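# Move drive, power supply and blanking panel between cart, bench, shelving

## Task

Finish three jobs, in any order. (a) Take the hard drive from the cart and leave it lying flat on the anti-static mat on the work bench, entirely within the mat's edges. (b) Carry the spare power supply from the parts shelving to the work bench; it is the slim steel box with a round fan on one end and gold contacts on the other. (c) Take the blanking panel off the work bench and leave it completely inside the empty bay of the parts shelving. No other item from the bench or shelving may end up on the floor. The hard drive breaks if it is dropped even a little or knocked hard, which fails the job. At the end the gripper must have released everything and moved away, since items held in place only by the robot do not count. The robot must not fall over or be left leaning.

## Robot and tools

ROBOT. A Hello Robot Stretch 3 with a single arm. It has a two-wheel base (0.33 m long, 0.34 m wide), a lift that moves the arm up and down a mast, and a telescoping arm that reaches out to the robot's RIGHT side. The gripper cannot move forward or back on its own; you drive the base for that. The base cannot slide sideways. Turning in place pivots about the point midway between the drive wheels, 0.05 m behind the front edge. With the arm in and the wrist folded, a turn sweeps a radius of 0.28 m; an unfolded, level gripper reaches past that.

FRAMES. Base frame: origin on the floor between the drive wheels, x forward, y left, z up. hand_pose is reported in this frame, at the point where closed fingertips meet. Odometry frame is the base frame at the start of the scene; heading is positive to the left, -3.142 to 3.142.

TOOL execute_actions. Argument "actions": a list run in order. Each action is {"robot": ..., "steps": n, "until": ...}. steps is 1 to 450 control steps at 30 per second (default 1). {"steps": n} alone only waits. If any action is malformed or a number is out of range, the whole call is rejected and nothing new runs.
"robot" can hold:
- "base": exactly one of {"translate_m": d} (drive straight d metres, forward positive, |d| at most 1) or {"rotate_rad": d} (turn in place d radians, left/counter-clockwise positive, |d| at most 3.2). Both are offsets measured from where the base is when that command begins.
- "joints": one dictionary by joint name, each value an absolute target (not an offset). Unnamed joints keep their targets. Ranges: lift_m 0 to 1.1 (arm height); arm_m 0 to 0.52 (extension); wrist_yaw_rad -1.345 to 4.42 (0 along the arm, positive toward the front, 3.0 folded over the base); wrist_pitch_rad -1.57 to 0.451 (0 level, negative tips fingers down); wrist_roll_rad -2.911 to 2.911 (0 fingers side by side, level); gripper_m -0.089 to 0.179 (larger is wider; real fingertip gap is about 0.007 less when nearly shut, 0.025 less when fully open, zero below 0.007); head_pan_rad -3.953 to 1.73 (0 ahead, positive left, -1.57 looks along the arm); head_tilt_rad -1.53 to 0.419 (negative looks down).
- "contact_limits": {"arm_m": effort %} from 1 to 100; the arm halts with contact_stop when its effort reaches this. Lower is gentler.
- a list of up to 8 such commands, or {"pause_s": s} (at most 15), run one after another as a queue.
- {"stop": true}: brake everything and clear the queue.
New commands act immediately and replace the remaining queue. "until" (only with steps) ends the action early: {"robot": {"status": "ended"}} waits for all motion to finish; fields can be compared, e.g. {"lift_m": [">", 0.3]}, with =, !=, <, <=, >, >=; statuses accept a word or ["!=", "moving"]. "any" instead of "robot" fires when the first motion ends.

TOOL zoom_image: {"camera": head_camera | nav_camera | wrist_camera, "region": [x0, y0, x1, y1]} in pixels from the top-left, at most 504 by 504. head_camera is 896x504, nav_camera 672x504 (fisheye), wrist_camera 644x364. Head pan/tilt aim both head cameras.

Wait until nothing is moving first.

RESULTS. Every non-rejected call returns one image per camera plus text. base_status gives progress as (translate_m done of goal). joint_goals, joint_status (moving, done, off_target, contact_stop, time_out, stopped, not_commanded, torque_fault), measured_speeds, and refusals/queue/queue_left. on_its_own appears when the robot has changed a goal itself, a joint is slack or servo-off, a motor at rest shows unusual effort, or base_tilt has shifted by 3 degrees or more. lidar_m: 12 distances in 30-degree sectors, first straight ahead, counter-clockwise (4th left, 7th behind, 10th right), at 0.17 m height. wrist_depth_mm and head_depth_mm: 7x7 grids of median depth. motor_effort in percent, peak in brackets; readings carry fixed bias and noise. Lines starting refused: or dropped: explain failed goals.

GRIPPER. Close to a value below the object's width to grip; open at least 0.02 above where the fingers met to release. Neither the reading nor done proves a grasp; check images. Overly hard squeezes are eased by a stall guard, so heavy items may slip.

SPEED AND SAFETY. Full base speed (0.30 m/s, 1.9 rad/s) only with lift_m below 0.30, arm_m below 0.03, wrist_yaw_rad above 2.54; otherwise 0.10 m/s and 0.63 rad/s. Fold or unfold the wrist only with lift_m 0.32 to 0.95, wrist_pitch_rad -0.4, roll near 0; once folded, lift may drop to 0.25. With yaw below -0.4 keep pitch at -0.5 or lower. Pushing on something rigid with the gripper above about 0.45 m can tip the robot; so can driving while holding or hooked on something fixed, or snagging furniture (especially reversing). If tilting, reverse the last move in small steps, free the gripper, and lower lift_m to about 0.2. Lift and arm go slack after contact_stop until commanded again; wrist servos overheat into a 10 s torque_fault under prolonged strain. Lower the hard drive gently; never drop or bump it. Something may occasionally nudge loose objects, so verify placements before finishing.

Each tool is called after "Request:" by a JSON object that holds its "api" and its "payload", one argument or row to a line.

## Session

Request:
{"api": "execute_actions", "payload": {
  "actions": []
}}

Scene clock: 0.00 s.
robot.base_odometry: x=+0.000 y=+0.000 heading=+0.000 (m, m, rad; robot's odometry frame)
robot.turned_by_wheels: +0.000 (rad since the last result)
robot.turned_by_imu: +0.000 (rad since the last result)
robot.base_tilt: forward=-2.0 right=+0.3 (deg)
robot.lidar_m: 2.24 2.20 0.98 0.78 0.77 1.81 1.97 1.29 2.24 1.80 1.79 1.91
robot.head_depth_mm: 1828 2466 2504 2501 2531 2177 2054 / 1817 2712 2918 2981 3015 2961 2160 / 1819 2739 3129 3048 3088 3030 2250 / 1834 2762 2922 2918 2903 2942 2256 / 1742 2755 2829 2798 2799 2757 2269 / 1669 2614 2651 2677 2656 2657 2246 / 1665 2556 2516 2535 2531 2553 2248
robot.base_status: not_commanded
robot.joint_positions: lift_m=+0.524 arm_m=+0.002 wrist_yaw_rad=+3.053 wrist_pitch_rad=-0.337 wrist_roll_rad=+0.001 gripper_m=+0.037 head_pan_rad=-0.005 head_tilt_rad=-0.016
robot.joint_goals: lift_m=+0.524 arm_m=+0.002 wrist_yaw_rad=+3.053 wrist_pitch_rad=-0.337 wrist_roll_rad=+0.001 gripper_m=+0.037 head_pan_rad=-0.005 head_tilt_rad=-0.016
robot.joint_status: lift_m=not_commanded arm_m=not_commanded wrist_yaw_rad=not_commanded wrist_pitch_rad=not_commanded wrist_roll_rad=not_commanded gripper_m=not_commanded head_pan_rad=not_commanded head_tilt_rad=not_commanded
robot.measured_speeds: translate_m=+0.000 rotate_rad=+0.000 lift_m=+0.000 arm_m=+0.000 wrist_yaw_rad=+0.000 wrist_pitch_rad=+0.000 wrist_roll_rad=+0.000 head_pan_rad=+0.000 head_tilt_rad=+0.000
robot: refusals=0 queue=idle queue_left=0
robot.motor_effort: left_wheel=-1 right_wheel=+0 lift_m=+27 arm_m=+1 wrist_yaw_rad=+0 wrist_pitch_rad=+8 wrist_roll_rad=+0 gripper_m=-1 head_pan_rad=+0 head_tilt_rad=+2 (%)
robot.hand_pose: x=-0.0005 y=+0.0859 z=+0.5548 quat_wxyz=(+0.150, +0.702, +0.088, +0.691) (m; robot's base frame)
robot.wrist_depth_mm: 584 628 747 838 968 - - / 634 677 808 899 - - - / - 730 872 - - - - / - 763 921 - - - - / - 873 - - - - - / 847 872 - 870 925 904 933 / 735 721 715 737 740 754 756
pictures: head_camera (sideways: a quarter turn clockwise sets it upright), nav_camera (sideways: a quarter turn counterclockwise sets it upright), wrist_camera
Images, in order (width x height): head_camera 896x504, nav_camera 672x504, wrist_camera 644x364.

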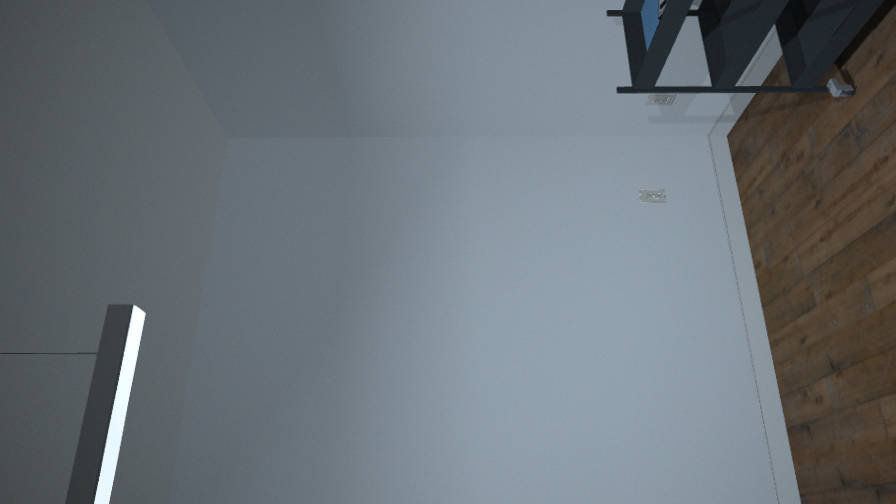

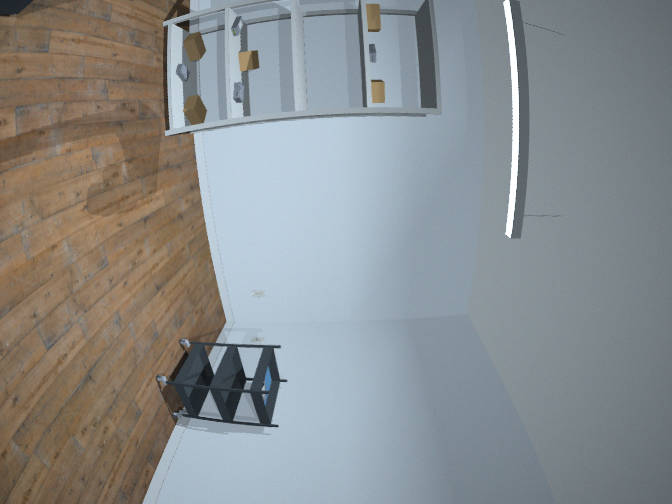

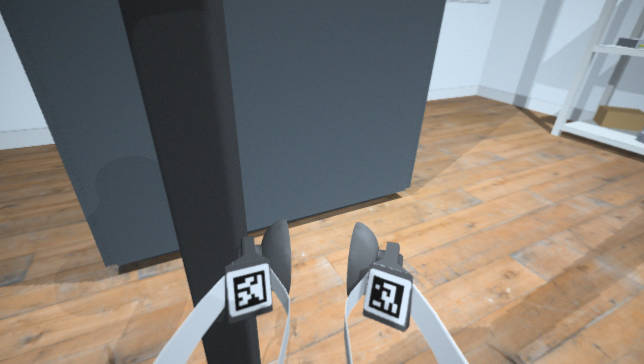

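Request:
{"api": "execute_actions", "payload": {
  "actions": [
    {"robot":{"joints":{"head_pan_rad":0.9,"head_tilt_rad":-0.35}},"steps":100,"until":{"robot":{"status":"ended"}}}
  ]
}}

Request:
{"api": "execute_actions", "payload": {
  "actions": [
    {"robot":{"joints":{"head_pan_rad":-2.6,"head_tilt_rad":-0.4}},"steps":200,"until":{"robot":{"status":"ended"}}}
  ]
}}

Request:
{"api": "execute_actions", "payload": {
  "actions": [
    {"robot":{"joints":{"head_pan_rad":-0.7,"head_tilt_rad":-0.45}},"steps":200,"until":{"robot":{"status":"ended"}}}
  ]
}}

Scene clock: 1.20 s.
robot.base_odometry: x=+0.000 y=+0.000 heading=+0.000 (m, m, rad; robot's odometry frame)
robot.turned_by_wheels: +0.000 (rad since the last result)
robot.turned_by_imu: +0.000 (rad since the last result)
robot.base_tilt: forward=-2.1 right=+0.3 (deg)
robot.lidar_m: 2.25 2.20 0.97 0.78 0.77 1.80 1.97 1.29 2.24 1.81 1.79 1.91
robot.head_depth_mm: 2237 2412 2503 2615 2459 1903 1482 / 2385 2533 2610 2783 2520 1903 1472 / 2481 2605 2743 2873 2644 1889 1476 / 2641 2849 3018 3231 2655 1896 1480 / 2828 2999 3201 3394 2663 1914 1488 / 2750 2855 2955 3112 2639 1835 1390 / 2377 947 976 1012 1058 1100 1146
robot.base_status: not_commanded
robot.joint_positions: lift_m=+0.524 arm_m=+0.002 wrist_yaw_rad=+3.053 wrist_pitch_rad=-0.337 wrist_roll_rad=+0.001 gripper_m=+0.037 head_pan_rad=+0.893 head_tilt_rad=-0.345
robot.joint_goals: lift_m=+0.524 arm_m=+0.002 wrist_yaw_rad=+3.053 wrist_pitch_rad=-0.337 wrist_roll_rad=+0.001 gripper_m=+0.037 head_pan_rad=+0.900 head_tilt_rad=-0.350
robot.joint_status: lift_m=not_commanded arm_m=not_commanded wrist_yaw_rad=not_commanded wrist_pitch_rad=not_commanded wrist_roll_rad=not_commanded gripper_m=not_commanded head_pan_rad=done head_tilt_rad=done
robot.measured_speeds: translate_m=+0.000 rotate_rad=+0.000 lift_m=+0.000 arm_m=+0.000 wrist_yaw_rad=+0.000 wrist_pitch_rad=+0.000 wrist_roll_rad=+0.000 head_pan_rad=+0.000 head_tilt_rad=+0.000
robot: refusals=0 queue=done queue_left=0
robot.motor_effort: left_wheel=+1(0) right_wheel=+0(0) lift_m=+26(27) arm_m=+1(0) wrist_yaw_rad=+0(1) wrist_pitch_rad=+8(8) wrist_roll_rad=+0(0) gripper_m=-1(1) head_pan_rad=+4(46) head_tilt_rad=-2(22) (%)
robot.hand_pose: x=-0.0005 y=+0.0859 z=+0.5548 quat_wxyz=(+0.150, +0.702, +0.088, +0.691) (m; robot's base frame)
robot.wrist_depth_mm: 595 620 742 814 966 - - / 627 665 805 870 - - - / - 712 871 961 - - - / - 757 927 - - - - / - 840 - - - - - / 855 874 - 886 925 920 908 / 708 709 697 725 740 749 786
pictures: head_camera (sideways: a quarter turn clockwise sets it upright), nav_camera (sideways: a quarter turn counterclockwise sets it upright), wrist_camera
Images, in order (width x height): head_camera 896x504, nav_camera 672x504, wrist_camera 644x364.

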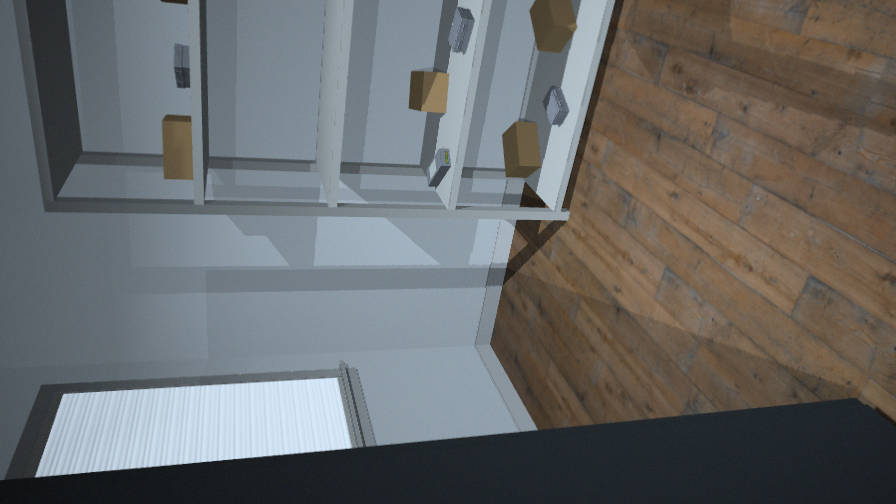

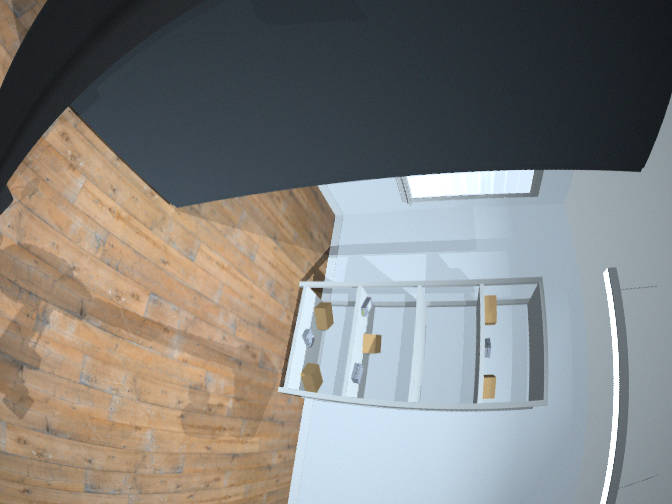

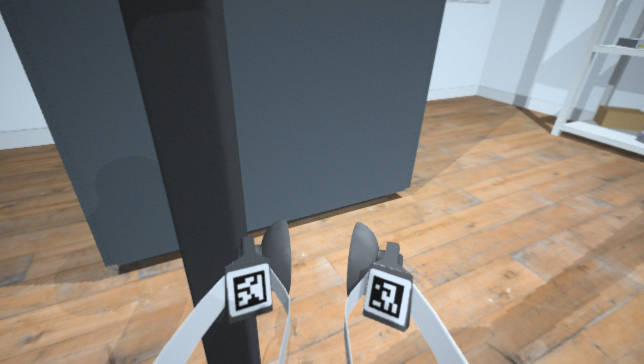

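Scene clock: 3.23 s.
robot.base_odometry: x=+0.000 y=+0.000 heading=+0.000 (m, m, rad; robot's odometry frame)
robot.turned_by_wheels: +0.000 (rad since the last result)
robot.turned_by_imu: +0.000 (rad since the last result)
robot.base_tilt: forward=-2.1 right=+0.3 (deg)
robot.lidar_m: 2.24 2.19 0.98 0.78 0.77 1.82 1.97 1.29 2.24 1.80 1.78 1.91
robot.head_depth_mm: 1734 1853 1950 1410 2222 1789 1413 / 1768 1897 1980 1409 2266 1803 1428 / 1793 1914 1994 2215 2276 1798 1421 / 1821 1956 2058 1411 2133 1669 1422 / 1856 1977 2144 2280 2423 1791 1430 / 1880 2025 2173 2330 2424 1799 1427 / 1893 2053 2200 2392 2432 1789 1423
robot.base_status: not_commanded
robot.joint_positions: lift_m=+0.524 arm_m=+0.002 wrist_yaw_rad=+3.053 wrist_pitch_rad=-0.337 wrist_roll_rad=+0.001 gripper_m=+0.037 head_pan_rad=-2.593 head_tilt_rad=-0.395
robot.joint_goals: lift_m=+0.524 arm_m=+0.002 wrist_yaw_rad=+3.053 wrist_pitch_rad=-0.337 wrist_roll_rad=+0.001 gripper_m=+0.037 head_pan_rad=-2.600 head_tilt_rad=-0.400
robot.joint_status: lift_m=not_commanded arm_m=not_commanded wrist_yaw_rad=not_commanded wrist_pitch_rad=not_commanded wrist_roll_rad=not_commanded gripper_m=not_commanded head_pan_rad=done head_tilt_rad=done
robot.measured_speeds: translate_m=+0.000 rotate_rad=+0.000 lift_m=+0.000 arm_m=+0.000 wrist_yaw_rad=+0.000 wrist_pitch_rad=+0.000 wrist_roll_rad=+0.000 head_pan_rad=+0.000 head_tilt_rad=+0.000
robot: refusals=0 queue=done queue_left=0
robot.motor_effort: left_wheel=-1(0) right_wheel=+0(0) lift_m=+27(27) arm_m=+0(1) wrist_yaw_rad=+0(1) wrist_pitch_rad=+8(8) wrist_roll_rad=+0(0) gripper_m=-1(1) head_pan_rad=-3(44) head_tilt_rad=-2(7) (%)
robot.hand_pose: x=-0.0005 y=+0.0859 z=+0.5548 quat_wxyz=(+0.150, +0.702, +0.088, +0.691) (m; robot's base frame)
robot.wrist_depth_mm: 595 620 746 845 977 - - / 643 659 802 897 - - - / - 720 876 948 - - - / - 764 943 - - - - / - 844 - - - - - / 850 851 - 897 930 909 925 / 724 712 717 755 745 743 758
pictures: head_camera (sideways: a quarter turn clockwise sets it upright), nav_camera (sideways: a quarter turn counterclockwise sets it upright), wrist_camera
Images, in order (width x height): head_camera 896x504, nav_camera 672x504, wrist_camera 644x364.

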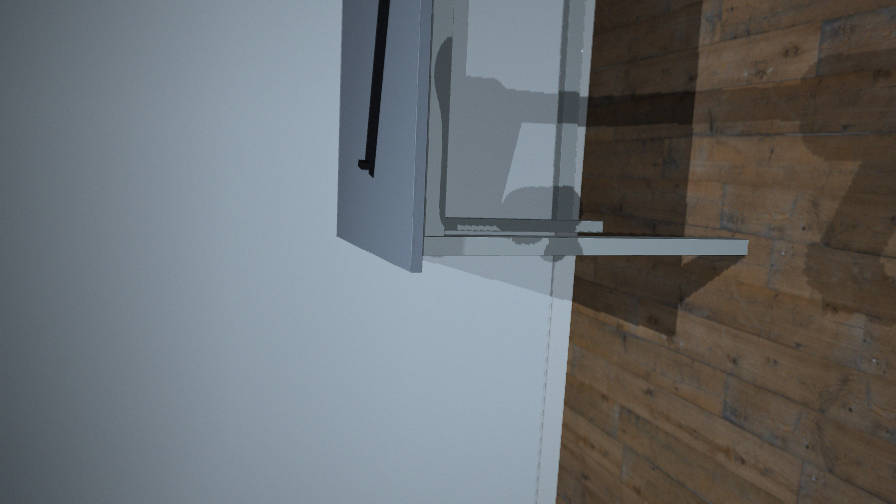

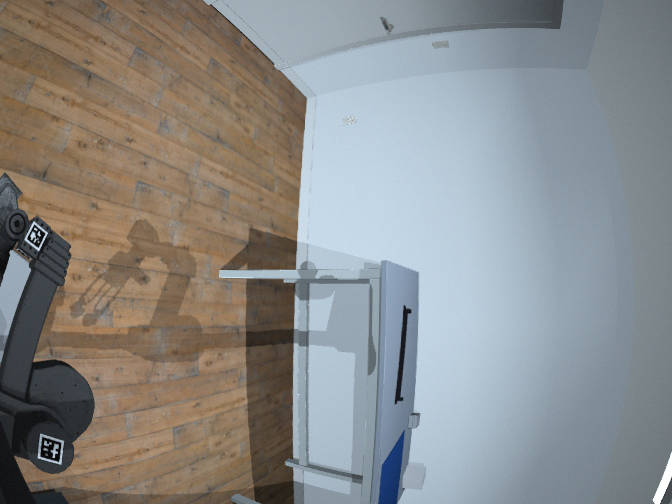

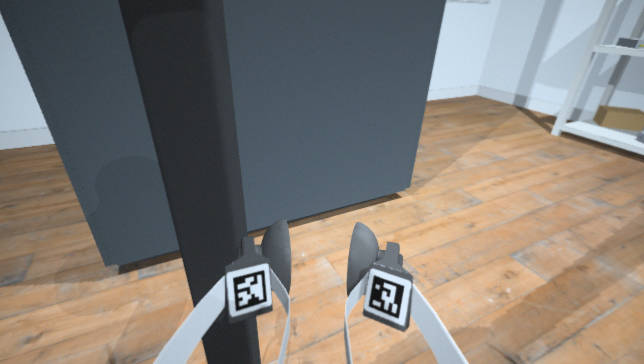

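Scene clock: 4.63 s.
robot.base_odometry: x=+0.000 y=+0.000 heading=+0.000 (m, m, rad; robot's odometry frame)
robot.turned_by_wheels: +0.000 (rad since the last result)
robot.turned_by_imu: +0.000 (rad since the last result)
robot.base_tilt: forward=-2.1 right=+0.3 (deg)
robot.lidar_m: 2.24 2.19 0.97 0.78 0.77 1.81 1.97 1.29 2.24 1.81 1.79 1.91
robot.head_depth_mm: 1468 1565 1682 1810 1946 1677 1371 / 1553 1653 1785 1906 2076 1708 1367 / 1606 1730 1867 2027 2130 1705 1360 / 1695 1806 1964 2138 2216 1697 1369 / 1764 1927 2095 2267 2251 1687 1369 / 1877 2030 2183 2348 2257 1695 1366 / 1968 2188 2314 2365 2165 1699 1359
robot.base_status: not_commanded
robot.joint_positions: lift_m=+0.524 arm_m=+0.002 wrist_yaw_rad=+3.053 wrist_pitch_rad=-0.337 wrist_roll_rad=+0.001 gripper_m=+0.037 head_pan_rad=-0.707 head_tilt_rad=-0.444
robot.joint_goals: lift_m=+0.524 arm_m=+0.002 wrist_yaw_rad=+3.053 wrist_pitch_rad=-0.337 wrist_roll_rad=+0.001 gripper_m=+0.037 head_pan_rad=-0.700 head_tilt_rad=-0.450
robot.joint_status: lift_m=not_commanded arm_m=not_commanded wrist_yaw_rad=not_commanded wrist_pitch_rad=not_commanded wrist_roll_rad=not_commanded gripper_m=not_commanded head_pan_rad=done head_tilt_rad=done
robot.measured_speeds: translate_m=+0.000 rotate_rad=+0.000 lift_m=+0.000 arm_m=+0.000 wrist_yaw_rad=+0.000 wrist_pitch_rad=+0.000 wrist_roll_rad=+0.000 head_pan_rad=+0.000 head_tilt_rad=+0.000
robot: refusals=0 queue=done queue_left=0
robot.motor_effort: left_wheel=+0(1) right_wheel=+0(0) lift_m=+27(27) arm_m=+1(1) wrist_yaw_rad=+1(0) wrist_pitch_rad=+8(8) wrist_roll_rad=+0(0) gripper_m=-1(1) head_pan_rad=+3(46) head_tilt_rad=-3(9) (%)
robot.hand_pose: x=-0.0005 y=+0.0859 z=+0.5548 quat_wxyz=(+0.150, +0.702, +0.088, +0.691) (m; robot's base frame)
robot.wrist_depth_mm: 590 629 745 828 969 - - / 651 655 799 893 - - - / - 716 858 974 - - - / - 777 975 - - - - / - 834 - - - - - / 860 864 - 884 892 913 930 / 736 714 715 744 751 779 764
pictures: head_camera (sideways: a quarter turn clockwise sets it upright), nav_camera (sideways: a quarter turn counterclockwise sets it upright), wrist_camera
Images, in order (width x height): head_camera 896x504, nav_camera 672x504, wrist_camera 644x364.

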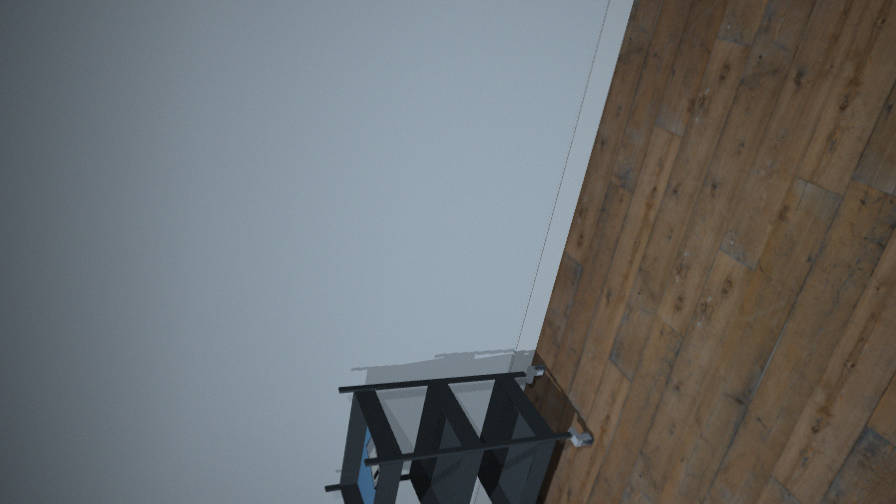

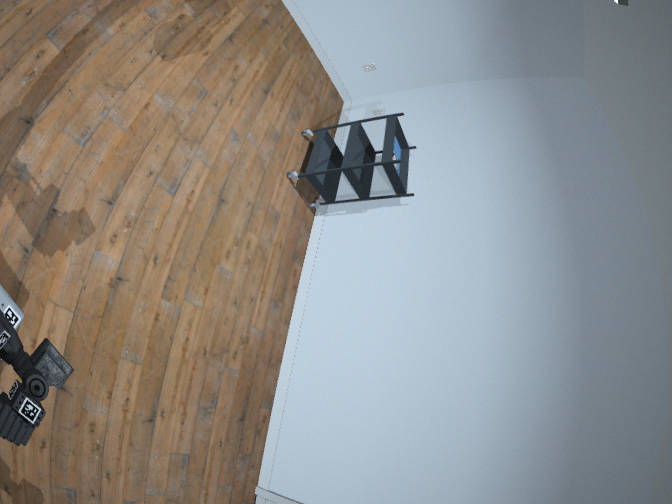

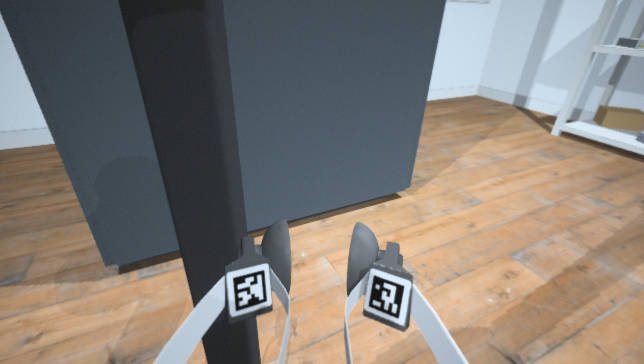

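Request:
{"api": "execute_actions", "payload": {
  "actions": [
    {"robot":[{"joints":{"lift_m":0.28},"base":{"rotate_rad":0.27}},{"base":{"translate_m":-0.75}},{"base":{"rotate_rad":-1.571},"joints":{"head_pan_rad":-1.57,"head_tilt_rad":-0.6}},{"joints":{"lift_m":0.9}},{"joints":{"lift_m":1.05,"wrist_yaw_rad":1.57}},{"joints":{"wrist_pitch_rad":-1.55,"gripper_m":0.15}},{"joints":{"wrist_yaw_rad":0,"wrist_roll_rad":1.57}}],"steps":450,"until":{"robot":{"status":"ended"}}},
    {"steps":450,"until":{"robot":{"status":"ended"}}}
  ]
}}

Scene clock: 26.30 s.
robot.base_odometry: x=-0.723 y=-0.200 heading=-1.301 (m, m, rad; robot's odometry frame)
robot.turned_by_wheels: -1.301 (rad since the last result)
robot.turned_by_imu: -1.298 (rad since the last result)
robot.base_tilt: forward=-2.0 right=+0.3 (deg)
robot.lidar_m: 1.85 1.91 2.41 2.93 1.09 0.85 1.37 1.28 1.30 1.20 0.59 1.73
robot.head_depth_mm: 1171 1280 - - - - - / 1154 1282 1284 - - - - / 1146 1266 1267 - - - - / 1135 1244 1119 696 1598 1516 - / 1119 1226 1047 713 1581 1483 - / 1110 1217 1045 713 1543 1497 1247 / 1091 1207 1045 710 651 1481 978
robot.base_status: done (rotate_rad -1.5708 of -1.5710)
robot.joint_positions: lift_m=+1.050 arm_m=+0.002 wrist_yaw_rad=+0.003 wrist_pitch_rad=-1.543 wrist_roll_rad=+1.562 gripper_m=+0.150 head_pan_rad=-1.563 head_tilt_rad=-0.593
robot.joint_goals: lift_m=+1.050 arm_m=+0.002 wrist_yaw_rad=+0.000 wrist_pitch_rad=-1.550 wrist_roll_rad=+1.570 gripper_m=+0.150 head_pan_rad=-1.570 head_tilt_rad=-0.600
robot.joint_status: lift_m=done arm_m=not_commanded wrist_yaw_rad=done wrist_pitch_rad=done wrist_roll_rad=done gripper_m=done head_pan_rad=done head_tilt_rad=done
robot.measured_speeds: translate_m=+0.000 rotate_rad=+0.000 lift_m=+0.000 arm_m=+0.000 wrist_yaw_rad=+0.000 wrist_pitch_rad=+0.000 wrist_roll_rad=+0.000 head_pan_rad=+0.000 head_tilt_rad=+0.000
robot: refusals=0 queue=done queue_left=0
robot.motor_effort: left_wheel=+2(11) right_wheel=-3(6) lift_m=+29(30) arm_m=+0(0) wrist_yaw_rad=-2(3) wrist_pitch_rad=-3(8) wrist_roll_rad=+3(2) gripper_m=-1(80) head_pan_rad=-3(43) head_tilt_rad=-3(14) (%)
robot.hand_pose: x=-0.0216 y=-0.1298 z=+0.9318 quat_wxyz=(+0.004, +0.004, -0.717, -0.698) (m; robot's base frame)
robot.wrist_depth_mm: - - - - - - - / - - - - - - - / - - - - - - - / - - - - - - - / - - - - - - - / - - - - - - - / - - - - - - -
pictures: head_camera (sideways: a quarter turn clockwise sets it upright), nav_camera (sideways: a quarter turn counterclockwise sets it upright), wrist_camera
Images, in order (width x height): head_camera 896x504, nav_camera 672x504, wrist_camera 644x364.

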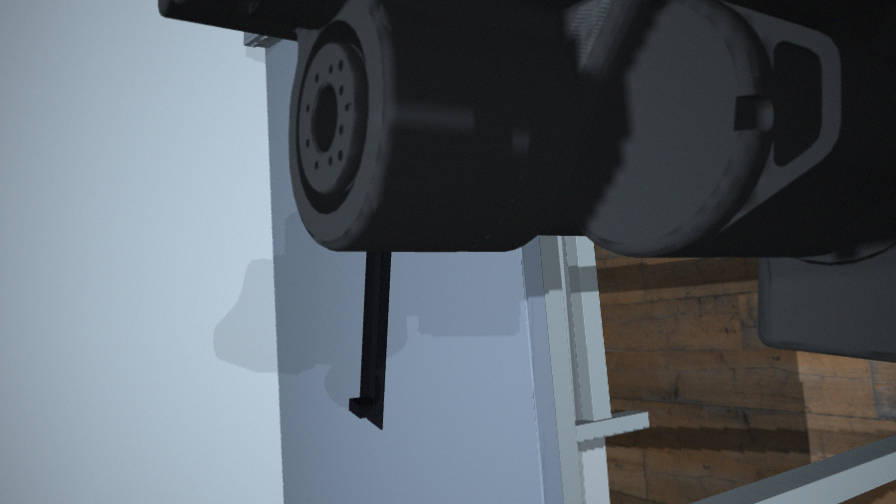

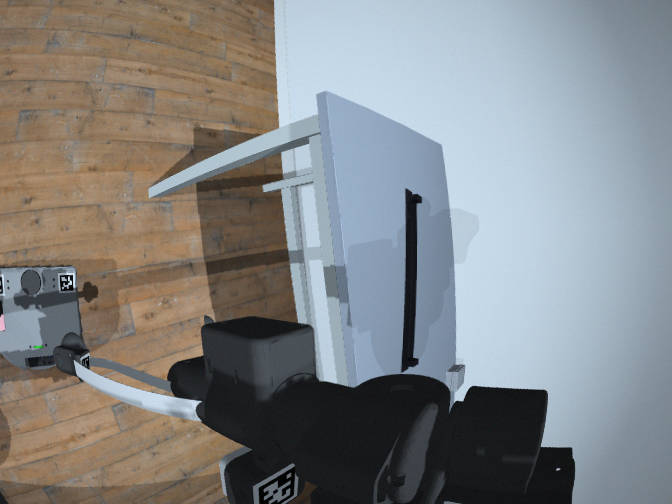

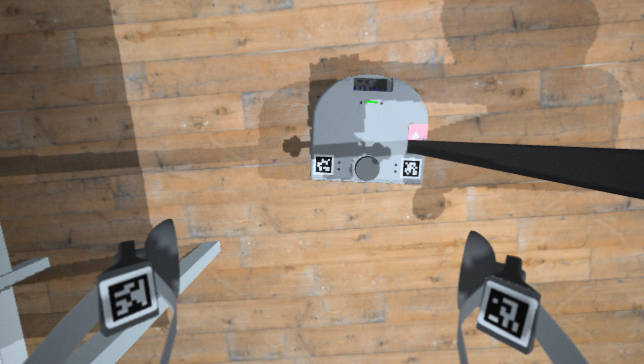

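Request:
{"api": "execute_actions", "payload": {
  "actions": [
    {"robot":{"joints":{"arm_m":0.5}},"steps":450,"until":{"robot":{"status":"ended"}}}
  ]
}}

Scene clock: 31.07 s.
robot.base_odometry: x=-0.723 y=-0.200 heading=-1.301 (m, m, rad; robot's odometry frame)
robot.turned_by_wheels: +0.000 (rad since the last result)
robot.turned_by_imu: -0.001 (rad since the last result)
robot.base_tilt: forward=-2.0 right=+0.3 (deg)
robot.lidar_m: 1.85 1.91 2.41 2.93 1.09 0.84 1.38 1.28 1.30 1.20 0.59 1.73
robot.head_depth_mm: 1159 - 1013 713 1741 1489 1239 / 1147 1318 1047 712 1662 1487 1244 / 1129 1312 978 711 1690 1487 1248 / 1127 1236 978 712 1606 1493 1253 / 1119 1238 1038 712 1586 1502 1247 / 1100 1216 1043 709 1542 1497 1241 / 1092 1199 1042 709 650 1488 980
robot.base_status: done (rotate_rad -1.5708 of -1.5710)
robot.joint_positions: lift_m=+1.050 arm_m=+0.500 wrist_yaw_rad=+0.001 wrist_pitch_rad=-1.543 wrist_roll_rad=+1.564 gripper_m=+0.150 head_pan_rad=-1.563 head_tilt_rad=-0.593
robot.joint_goals: lift_m=+1.050 arm_m=+0.500 wrist_yaw_rad=+0.000 wrist_pitch_rad=-1.550 wrist_roll_rad=+1.570 gripper_m=+0.150 head_pan_rad=-1.570 head_tilt_rad=-0.600
robot.joint_status: lift_m=done arm_m=done wrist_yaw_rad=done wrist_pitch_rad=done wrist_roll_rad=done gripper_m=done head_pan_rad=done head_tilt_rad=done
robot.measured_speeds: translate_m=+0.000 rotate_rad=+0.000 lift_m=+0.000 arm_m=+0.000 wrist_yaw_rad=+0.000 wrist_pitch_rad=+0.000 wrist_roll_rad=+0.000 head_pan_rad=+0.000 head_tilt_rad=+0.000
robot: refusals=0 queue=done queue_left=0
robot.motor_effort: left_wheel=+2(2) right_wheel=-3(3) lift_m=+29(30) arm_m=+3(4) wrist_yaw_rad=+0(2) wrist_pitch_rad=-3(3) wrist_roll_rad=+3(3) gripper_m=-1(0) head_pan_rad=-3(3) head_tilt_rad=-3(4) (%)
robot.hand_pose: x=-0.0216 y=-0.6273 z=+0.9318 quat_wxyz=(+0.003, +0.002, -0.717, -0.698) (m; robot's base frame)
robot.wrist_depth_mm: 165 166 165 165 164 - - / 169 169 169 167 167 - - / 172 174 173 172 171 171 - / 177 177 177 176 175 176 - / 182 181 180 180 179 - - / 187 - 187 185 185 - - / 189 192 192 189 188 189 -
pictures: head_camera (sideways: a quarter turn clockwise sets it upright), nav_camera (sideways: a quarter turn counterclockwise sets it upright), wrist_camera
Images, in order (width x height): head_camera 896x504, nav_camera 672x504, wrist_camera 644x364.

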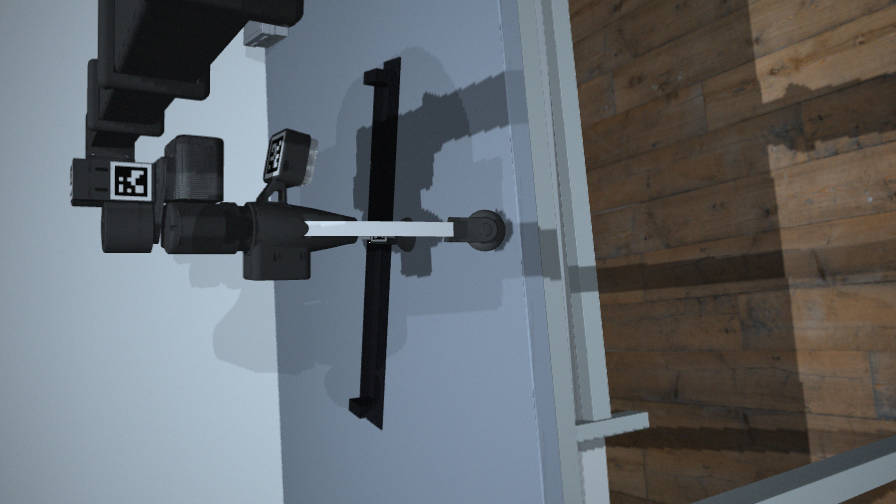

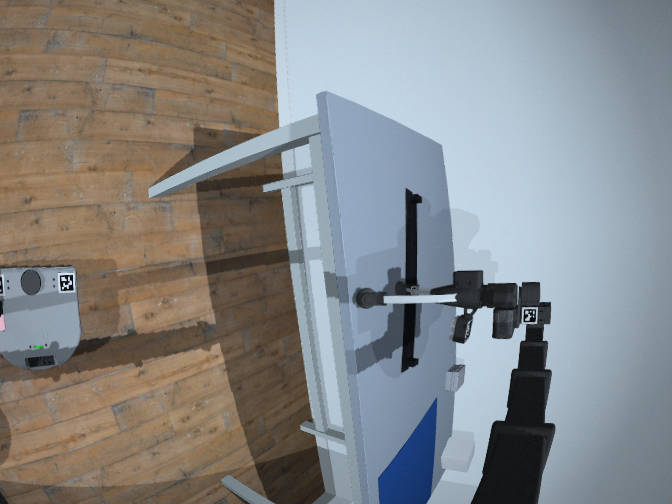

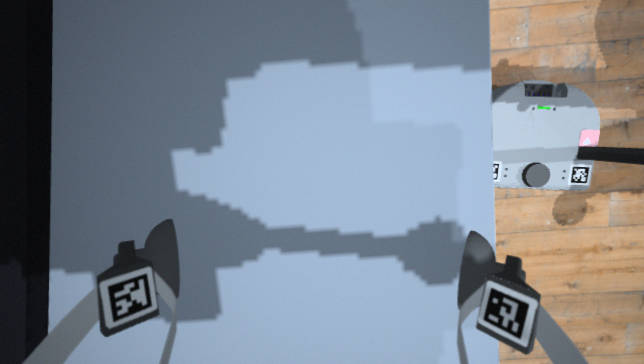

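Request:
{"api": "execute_actions", "payload": {
  "actions": [
    {"robot":[{"joints":{"arm_m":0.0,"lift_m":1.1}},{"base":{"rotate_rad":0.5}},{"base":{"translate_m":-0.33}},{"base":{"rotate_rad":-0.5}},{"base":{"translate_m":0.29}},{"joints":{"arm_m":0.49}}],"steps":450,"until":{"robot":{"status":"ended"}}},
    {"steps":450,"until":{"robot":{"status":"ended"}}}
  ]
}}

Scene clock: 53.00 s.
robot.base_odometry: x=-0.875 y=-0.242 heading=-1.301 (m, m, rad; robot's odometry frame)
robot.turned_by_wheels: +0.000 (rad since the last result)
robot.turned_by_imu: -0.003 (rad since the last result)
robot.base_tilt: forward=-2.0 right=+0.4 (deg)
robot.lidar_m: 1.87 1.92 2.44 3.11 1.06 0.93 1.81 1.20 1.13 1.04 0.46 0.48
robot.head_depth_mm: - 1144 1047 686 542 1455 1248 / 1047 1130 1048 708 540 1446 1243 / - 1110 1044 706 542 1418 1244 / 977 - 1042 683 540 1420 1246 / 978 1081 1040 697 540 1376 1243 / 977 1068 1039 706 540 1381 1244 / 959 1060 1039 711 539 523 1238
robot.base_status: done (translate_m +0.2900 of +0.2900)
robot.joint_positions: lift_m=+1.100 arm_m=+0.490 wrist_yaw_rad=+0.001 wrist_pitch_rad=-1.543 wrist_roll_rad=+1.564 gripper_m=+0.150 head_pan_rad=-1.563 head_tilt_rad=-0.593
robot.joint_goals: lift_m=+1.100 arm_m=+0.490 wrist_yaw_rad=+0.000 wrist_pitch_rad=-1.550 wrist_roll_rad=+1.570 gripper_m=+0.150 head_pan_rad=-1.570 head_tilt_rad=-0.600
robot.joint_status: lift_m=done arm_m=done wrist_yaw_rad=done wrist_pitch_rad=done wrist_roll_rad=done gripper_m=done head_pan_rad=done head_tilt_rad=done
robot.measured_speeds: translate_m=+0.000 rotate_rad=+0.000 lift_m=+0.000 arm_m=+0.000 wrist_yaw_rad=+0.000 wrist_pitch_rad=+0.000 wrist_roll_rad=+0.000 head_pan_rad=+0.000 head_tilt_rad=+0.000
robot: refusals=0 queue=done queue_left=0
robot.motor_effort: left_wheel=+2(5) right_wheel=-3(7) lift_m=+29(30) arm_m=+4(7) wrist_yaw_rad=+0(1) wrist_pitch_rad=-3(3) wrist_roll_rad=+3(3) gripper_m=+0(0) head_pan_rad=-3(3) head_tilt_rad=-3(3) (%)
robot.hand_pose: x=-0.0216 y=-0.6173 z=+0.9818 quat_wxyz=(+0.003, +0.002, -0.717, -0.698) (m; robot's base frame)
robot.wrist_depth_mm: 214 212 211 210 211 210 210 / 218 218 217 216 214 214 213 / 224 224 222 221 221 220 219 / 230 228 228 226 226 225 224 / 236 235 232 232 231 231 229 / 242 - 240 239 239 237 235 / 247 247 245 244 243 245 241
pictures: head_camera (sideways: a quarter turn clockwise sets it upright), nav_camera (sideways: a quarter turn counterclockwise sets it upright), wrist_camera
Images, in order (width x height): head_camera 896x504, nav_camera 672x504, wrist_camera 644x364.

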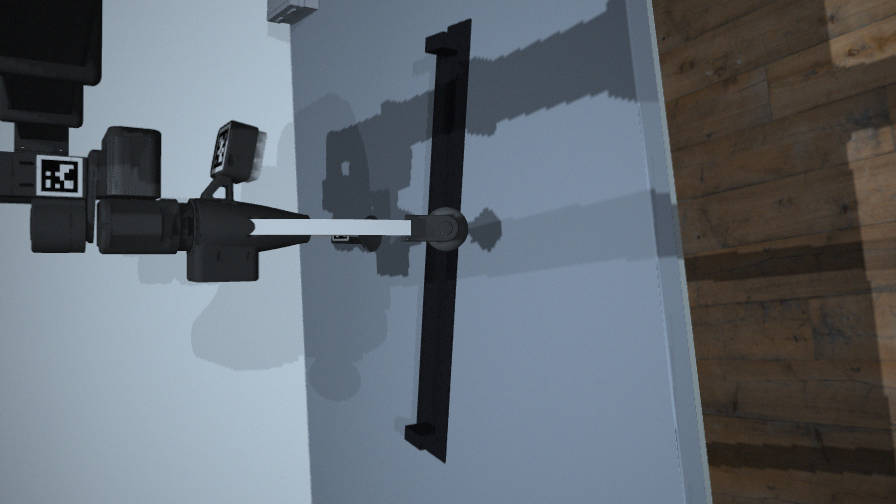

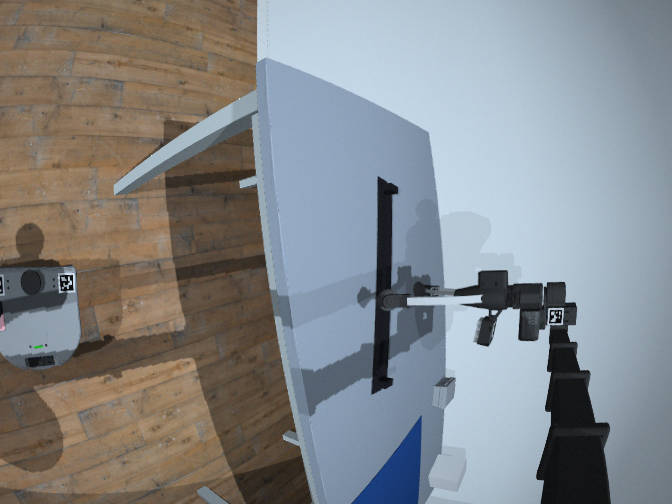

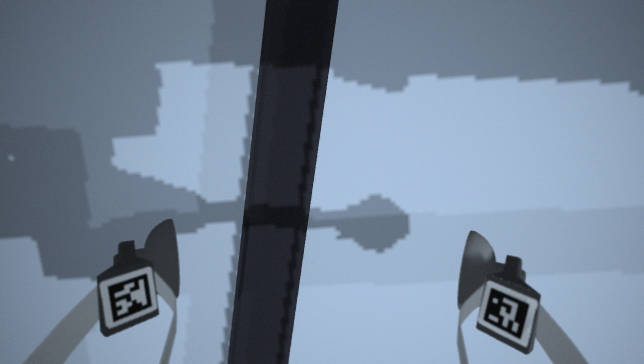

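Request:
{"api": "execute_actions", "payload": {
  "actions": [
    {"robot":[{"joints":{"arm_m":0.52},"base":{"translate_m":0.02}},{"joints":{"lift_m":1.043}},{"joints":{"gripper_m":0.02}},{"pause_s":1},{"joints":{"lift_m":1.1}},{"pause_s":0.5}],"steps":450,"until":{"robot":{"status":"ended"}}}
  ]
}}

Scene clock: 60.67 s.
robot.base_odometry: x=-0.870 y=-0.262 heading=-1.301 (m, m, rad; robot's odometry frame)
robot.turned_by_wheels: +0.000 (rad since the last result)
robot.turned_by_imu: +0.000 (rad since the last result)
robot.base_tilt: forward=-2.2 right=+0.3 (deg)
robot.lidar_m: 1.85 1.91 2.41 3.11 1.09 0.95 1.81 1.22 1.13 1.04 0.45 1.53
robot.head_depth_mm: 1061 1141 1042 701 542 1451 1250 / 1043 1120 1044 707 541 1412 1246 / - 1103 1041 684 541 1403 1246 / 973 1075 1036 683 539 1406 1250 / 982 1078 1038 686 539 1372 1245 / 968 1066 1042 686 539 1374 1248 / 958 1055 1037 708 538 474 1244
robot.base_status: done (translate_m +0.0200 of +0.0200)
robot.joint_positions: lift_m=+1.100 arm_m=+0.520 wrist_yaw_rad=+0.000 wrist_pitch_rad=-1.547 wrist_roll_rad=+1.567 gripper_m=+0.030 head_pan_rad=-1.563 head_tilt_rad=-0.594
robot.joint_goals: lift_m=+1.100 arm_m=+0.520 wrist_yaw_rad=+0.000 wrist_pitch_rad=-1.550 wrist_roll_rad=+1.570 gripper_m=+0.030 head_pan_rad=-1.570 head_tilt_rad=-0.600
robot.joint_status: lift_m=done arm_m=done wrist_yaw_rad=done wrist_pitch_rad=done wrist_roll_rad=done gripper_m=off_target head_pan_rad=done head_tilt_rad=done
robot.measured_speeds: translate_m=+0.000 rotate_rad=+0.000 lift_m=+0.000 arm_m=+0.000 wrist_yaw_rad=+0.000 wrist_pitch_rad=+0.000 wrist_roll_rad=+0.000 head_pan_rad=+0.000 head_tilt_rad=+0.000
robot: refusals=0 queue=done queue_left=0
robot.on_its_own: gripper_m is held at +0.030, not at your +0.020, by its stall guard, which is not easing now
robot.motor_effort: left_wheel=+1(5) right_wheel=-1(7) lift_m=+29(32) arm_m=+1(3) wrist_yaw_rad=+0(1) wrist_pitch_rad=-1(3) wrist_roll_rad=+1(3) gripper_m=-1(100) head_pan_rad=-3(3) head_tilt_rad=-2(4) (%)
robot.hand_pose: x=-0.0215 y=-0.6468 z=+0.9818 quat_wxyz=(+0.002, +0.001, -0.715, -0.699) (m; robot's base frame)
robot.wrist_depth_mm: 214 214 211 208 210 211 208 / 220 219 218 214 215 214 213 / 224 223 223 220 220 220 218 / 229 229 228 225 227 225 224 / 237 234 235 231 232 231 231 / 242 240 239 237 237 237 237 / 247 248 245 245 244 243 244
pictures: head_camera (sideways: a quarter turn clockwise sets it upright), nav_camera (sideways: a quarter turn counterclockwise sets it upright), wrist_camera
Images, in order (width x height): head_camera 896x504, nav_camera 672x504, wrist_camera 644x364.

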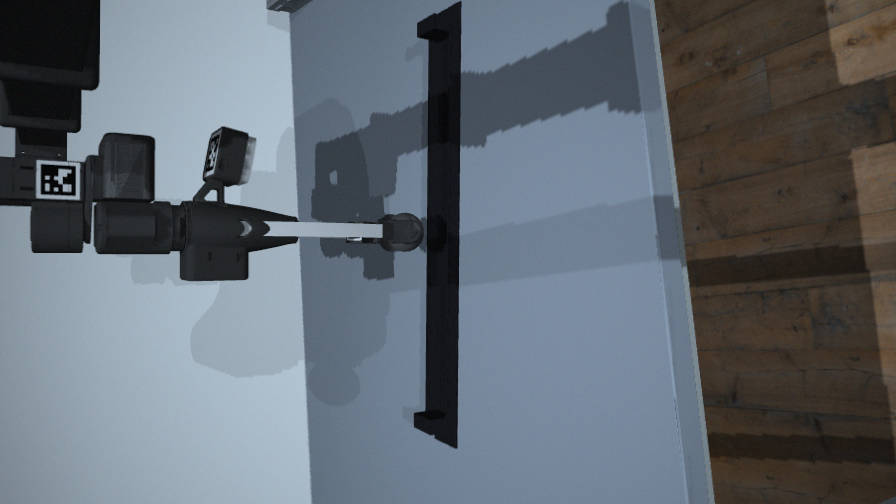

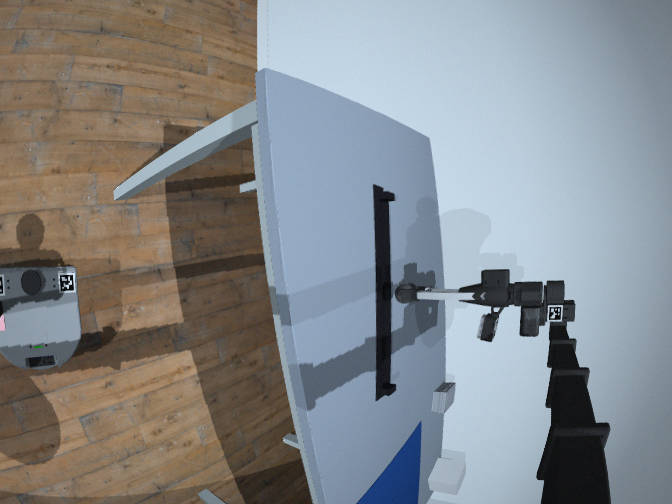

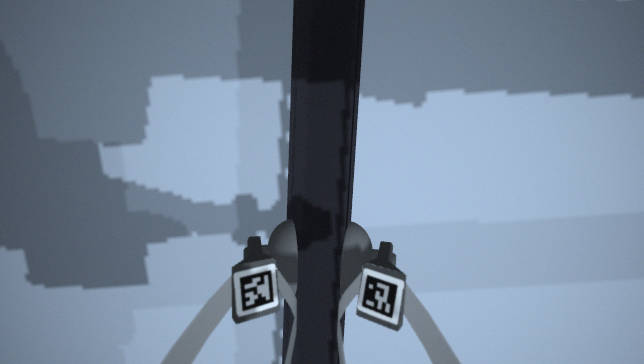

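Request:
{"api": "execute_actions", "payload": {
  "actions": [
    {"robot":[{"joints":{"gripper_m":0.1}},{"joints":{"lift_m":1.036}},{"joints":{"gripper_m":0.035}},{"pause_s":1}],"steps":450,"until":{"robot":{"status":"ended"}}}
  ]
}}

Request:
{"api": "execute_actions", "payload": {
  "actions": [
    {"robot":[{"joints":{"lift_m":1.1}},{"pause_s":0.5}],"steps":450,"until":{"robot":{"status":"ended"}}}
  ]
}}

Scene clock: 62.93 s.
robot.base_odometry: x=-0.870 y=-0.262 heading=-1.301 (m, m, rad; robot's odometry frame)
robot.turned_by_wheels: +0.000 (rad since the last result)
robot.turned_by_imu: -0.001 (rad since the last result)
robot.base_tilt: forward=-2.1 right=+0.2 (deg)
robot.lidar_m: 1.86 1.90 2.40 3.11 1.09 0.95 1.81 1.22 1.13 1.04 0.45 1.53
robot.head_depth_mm: 1022 - 987 700 543 1455 1245 / 1006 1153 1047 709 541 1456 1243 / 992 1149 983 687 540 1421 1246 / 994 1090 976 686 541 1411 1245 / 983 1082 1044 686 541 1375 1246 / 972 1073 1041 687 541 1374 1242 / 966 1060 1043 709 540 522 1247
robot.base_status: done (translate_m +0.0200 of +0.0200)
robot.joint_positions: lift_m=+1.046 arm_m=+0.520 wrist_yaw_rad=+0.000 wrist_pitch_rad=-1.553 wrist_roll_rad=+1.567 gripper_m=+0.100 head_pan_rad=-1.563 head_tilt_rad=-0.594
robot.joint_goals: lift_m=+1.045 arm_m=+0.520 wrist_yaw_rad=+0.000 wrist_pitch_rad=-1.550 wrist_roll_rad=+1.570 gripper_m=+0.100 head_pan_rad=-1.570 head_tilt_rad=-0.600
robot.joint_status: lift_m=contact_stop arm_m=done wrist_yaw_rad=done wrist_pitch_rad=done wrist_roll_rad=done gripper_m=done head_pan_rad=done head_tilt_rad=done
robot.measured_speeds: translate_m=+0.000 rotate_rad=+0.000 lift_m=+0.013 arm_m=+0.000 wrist_yaw_rad=+0.000 wrist_pitch_rad=+0.000 wrist_roll_rad=+0.000 head_pan_rad=+0.000 head_tilt_rad=+0.000
robot: refusals=0 queue=dropped queue_left=0
robot.on_its_own: lift_m is slack since a contact_stop, until your next command for it (your +1.036 is given up)
robot.motor_effort: left_wheel=+0(1) right_wheel=+1(1) lift_m=+12(29) arm_m=+0(1) wrist_yaw_rad=+0(0) wrist_pitch_rad=+2(4) wrist_roll_rad=+1(1) gripper_m=-3(80) head_pan_rad=-2(3) head_tilt_rad=-3(3) (%)
robot.hand_pose: x=-0.0215 y=-0.6451 z=+0.9277 quat_wxyz=(+0.002, +0.001, -0.713, -0.701) (m; robot's base frame)
robot.wrist_depth_mm: 164 164 163 159 162 162 161 / 169 168 167 164 166 166 165 / 173 173 172 168 170 170 169 / 177 177 177 172 174 173 173 / 183 181 180 178 178 179 177 / 187 187 184 181 184 182 181 / 193 191 191 187 189 188 187
pictures: head_camera (sideways: a quarter turn clockwise sets it upright), nav_camera (sideways: a quarter turn counterclockwise sets it upright), wrist_camera
dropped: robot: command 1 of its queue: lift_m: contact_stop
Images, in order (width x height): head_camera 896x504, nav_camera 672x504, wrist_camera 644x364.

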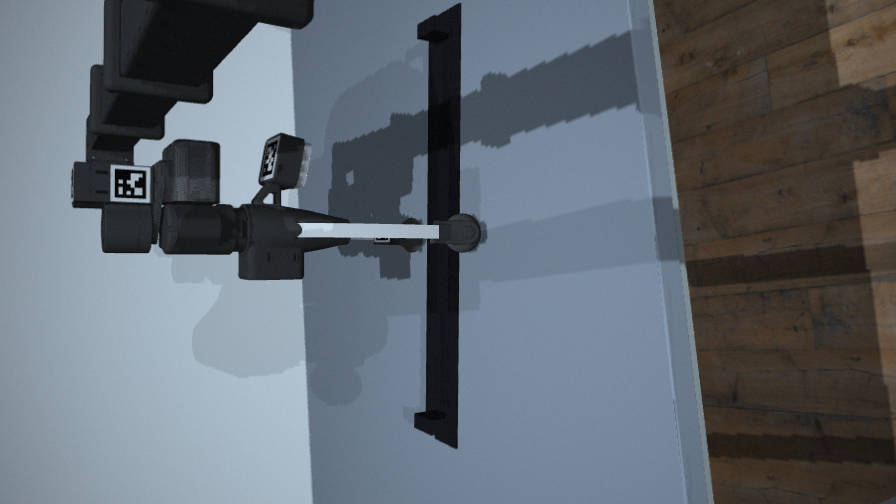

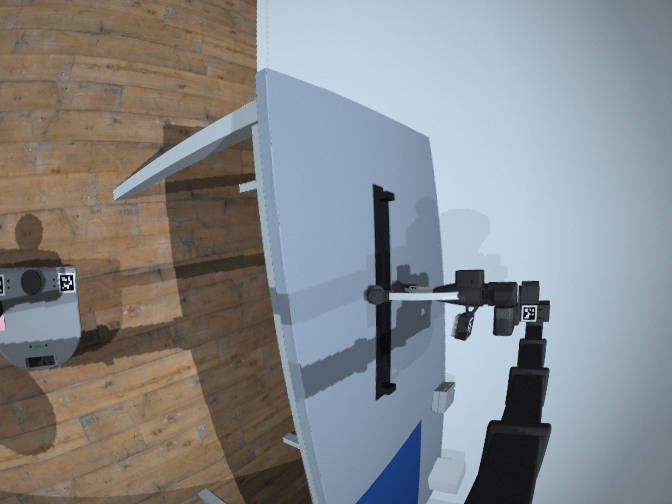

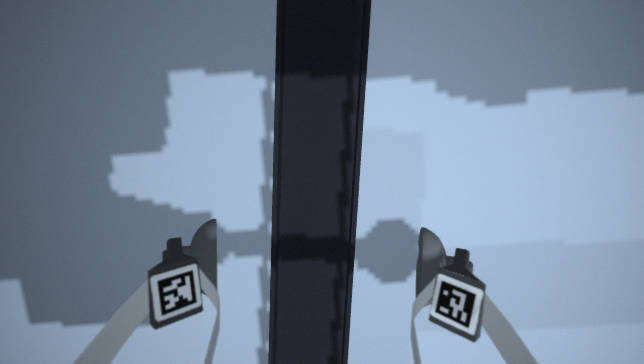

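Scene clock: 64.67 s.
robot.base_odometry: x=-0.870 y=-0.262 heading=-1.301 (m, m, rad; robot's odometry frame)
robot.turned_by_wheels: +0.000 (rad since the last result)
robot.turned_by_imu: +0.000 (rad since the last result)
robot.base_tilt: forward=-2.1 right=+0.3 (deg)
robot.lidar_m: 1.86 1.91 2.41 3.11 1.09 0.95 1.82 1.22 1.13 1.04 0.45 1.52
robot.head_depth_mm: 1068 1139 1044 701 540 1446 1244 / 1044 1122 1043 684 540 1403 1243 / - 1096 1042 684 540 1409 1250 / 976 1076 1034 681 540 1416 1240 / 981 1084 1040 683 539 1369 1242 / 965 1071 1042 686 539 1376 1238 / 961 1055 1038 710 538 473 1245
robot.base_status: done (translate_m +0.0200 of +0.0200)
robot.joint_positions: lift_m=+1.100 arm_m=+0.520 wrist_yaw_rad=+0.000 wrist_pitch_rad=-1.548 wrist_roll_rad=+1.567 gripper_m=+0.100 head_pan_rad=-1.563 head_tilt_rad=-0.594
robot.joint_goals: lift_m=+1.100 arm_m=+0.520 wrist_yaw_rad=+0.000 wrist_pitch_rad=-1.550 wrist_roll_rad=+1.570 gripper_m=+0.100 head_pan_rad=-1.570 head_tilt_rad=-0.600
robot.joint_status: lift_m=done arm_m=done wrist_yaw_rad=done wrist_pitch_rad=done wrist_roll_rad=done gripper_m=done head_pan_rad=done head_tilt_rad=done
robot.measured_speeds: translate_m=+0.000 rotate_rad=+0.000 lift_m=+0.000 arm_m=+0.000 wrist_yaw_rad=+0.000 wrist_pitch_rad=+0.000 wrist_roll_rad=+0.000 head_pan_rad=+0.000 head_tilt_rad=+0.000
robot: refusals=0 queue=done queue_left=0
robot.motor_effort: left_wheel=+2(2) right_wheel=-1(3) lift_m=+29(30) arm_m=+1(1) wrist_yaw_rad=+1(0) wrist_pitch_rad=-1(2) wrist_roll_rad=+1(1) gripper_m=-1(3) head_pan_rad=-3(3) head_tilt_rad=-2(3) (%)
robot.hand_pose: x=-0.0215 y=-0.6464 z=+0.9819 quat_wxyz=(+0.002, +0.001, -0.715, -0.699) (m; robot's base frame)
robot.wrist_depth_mm: 214 214 213 210 212 211 210 / 219 218 216 216 216 215 214 / 222 222 224 222 220 221 220 / 229 229 227 225 227 226 224 / 233 235 232 230 231 232 231 / 241 241 240 238 238 238 236 / 246 248 246 244 243 243 242
pictures: head_camera (sideways: a quarter turn clockwise sets it upright), nav_camera (sideways: a quarter turn counterclockwise sets it upright), wrist_camera
Images, in order (width x height): head_camera 896x504, nav_camera 672x504, wrist_camera 644x364.

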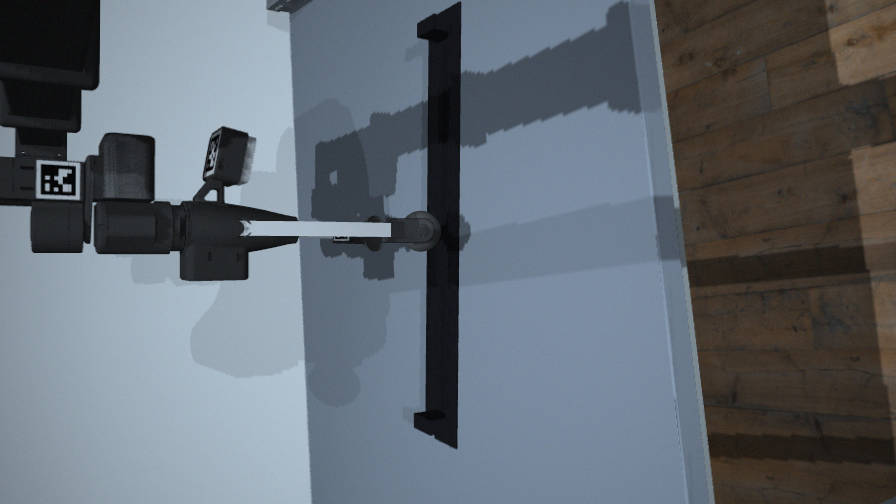

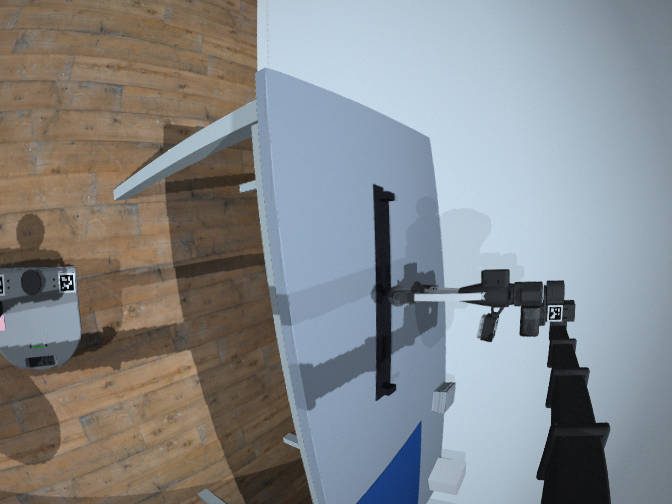

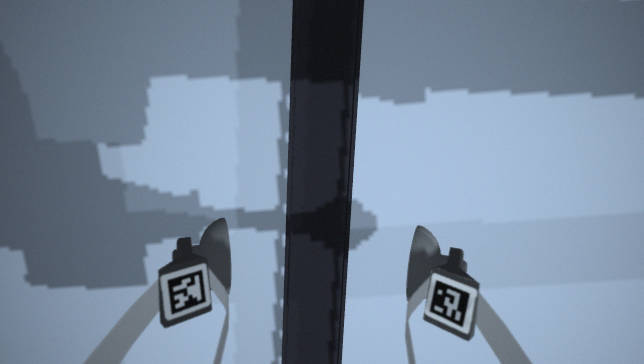

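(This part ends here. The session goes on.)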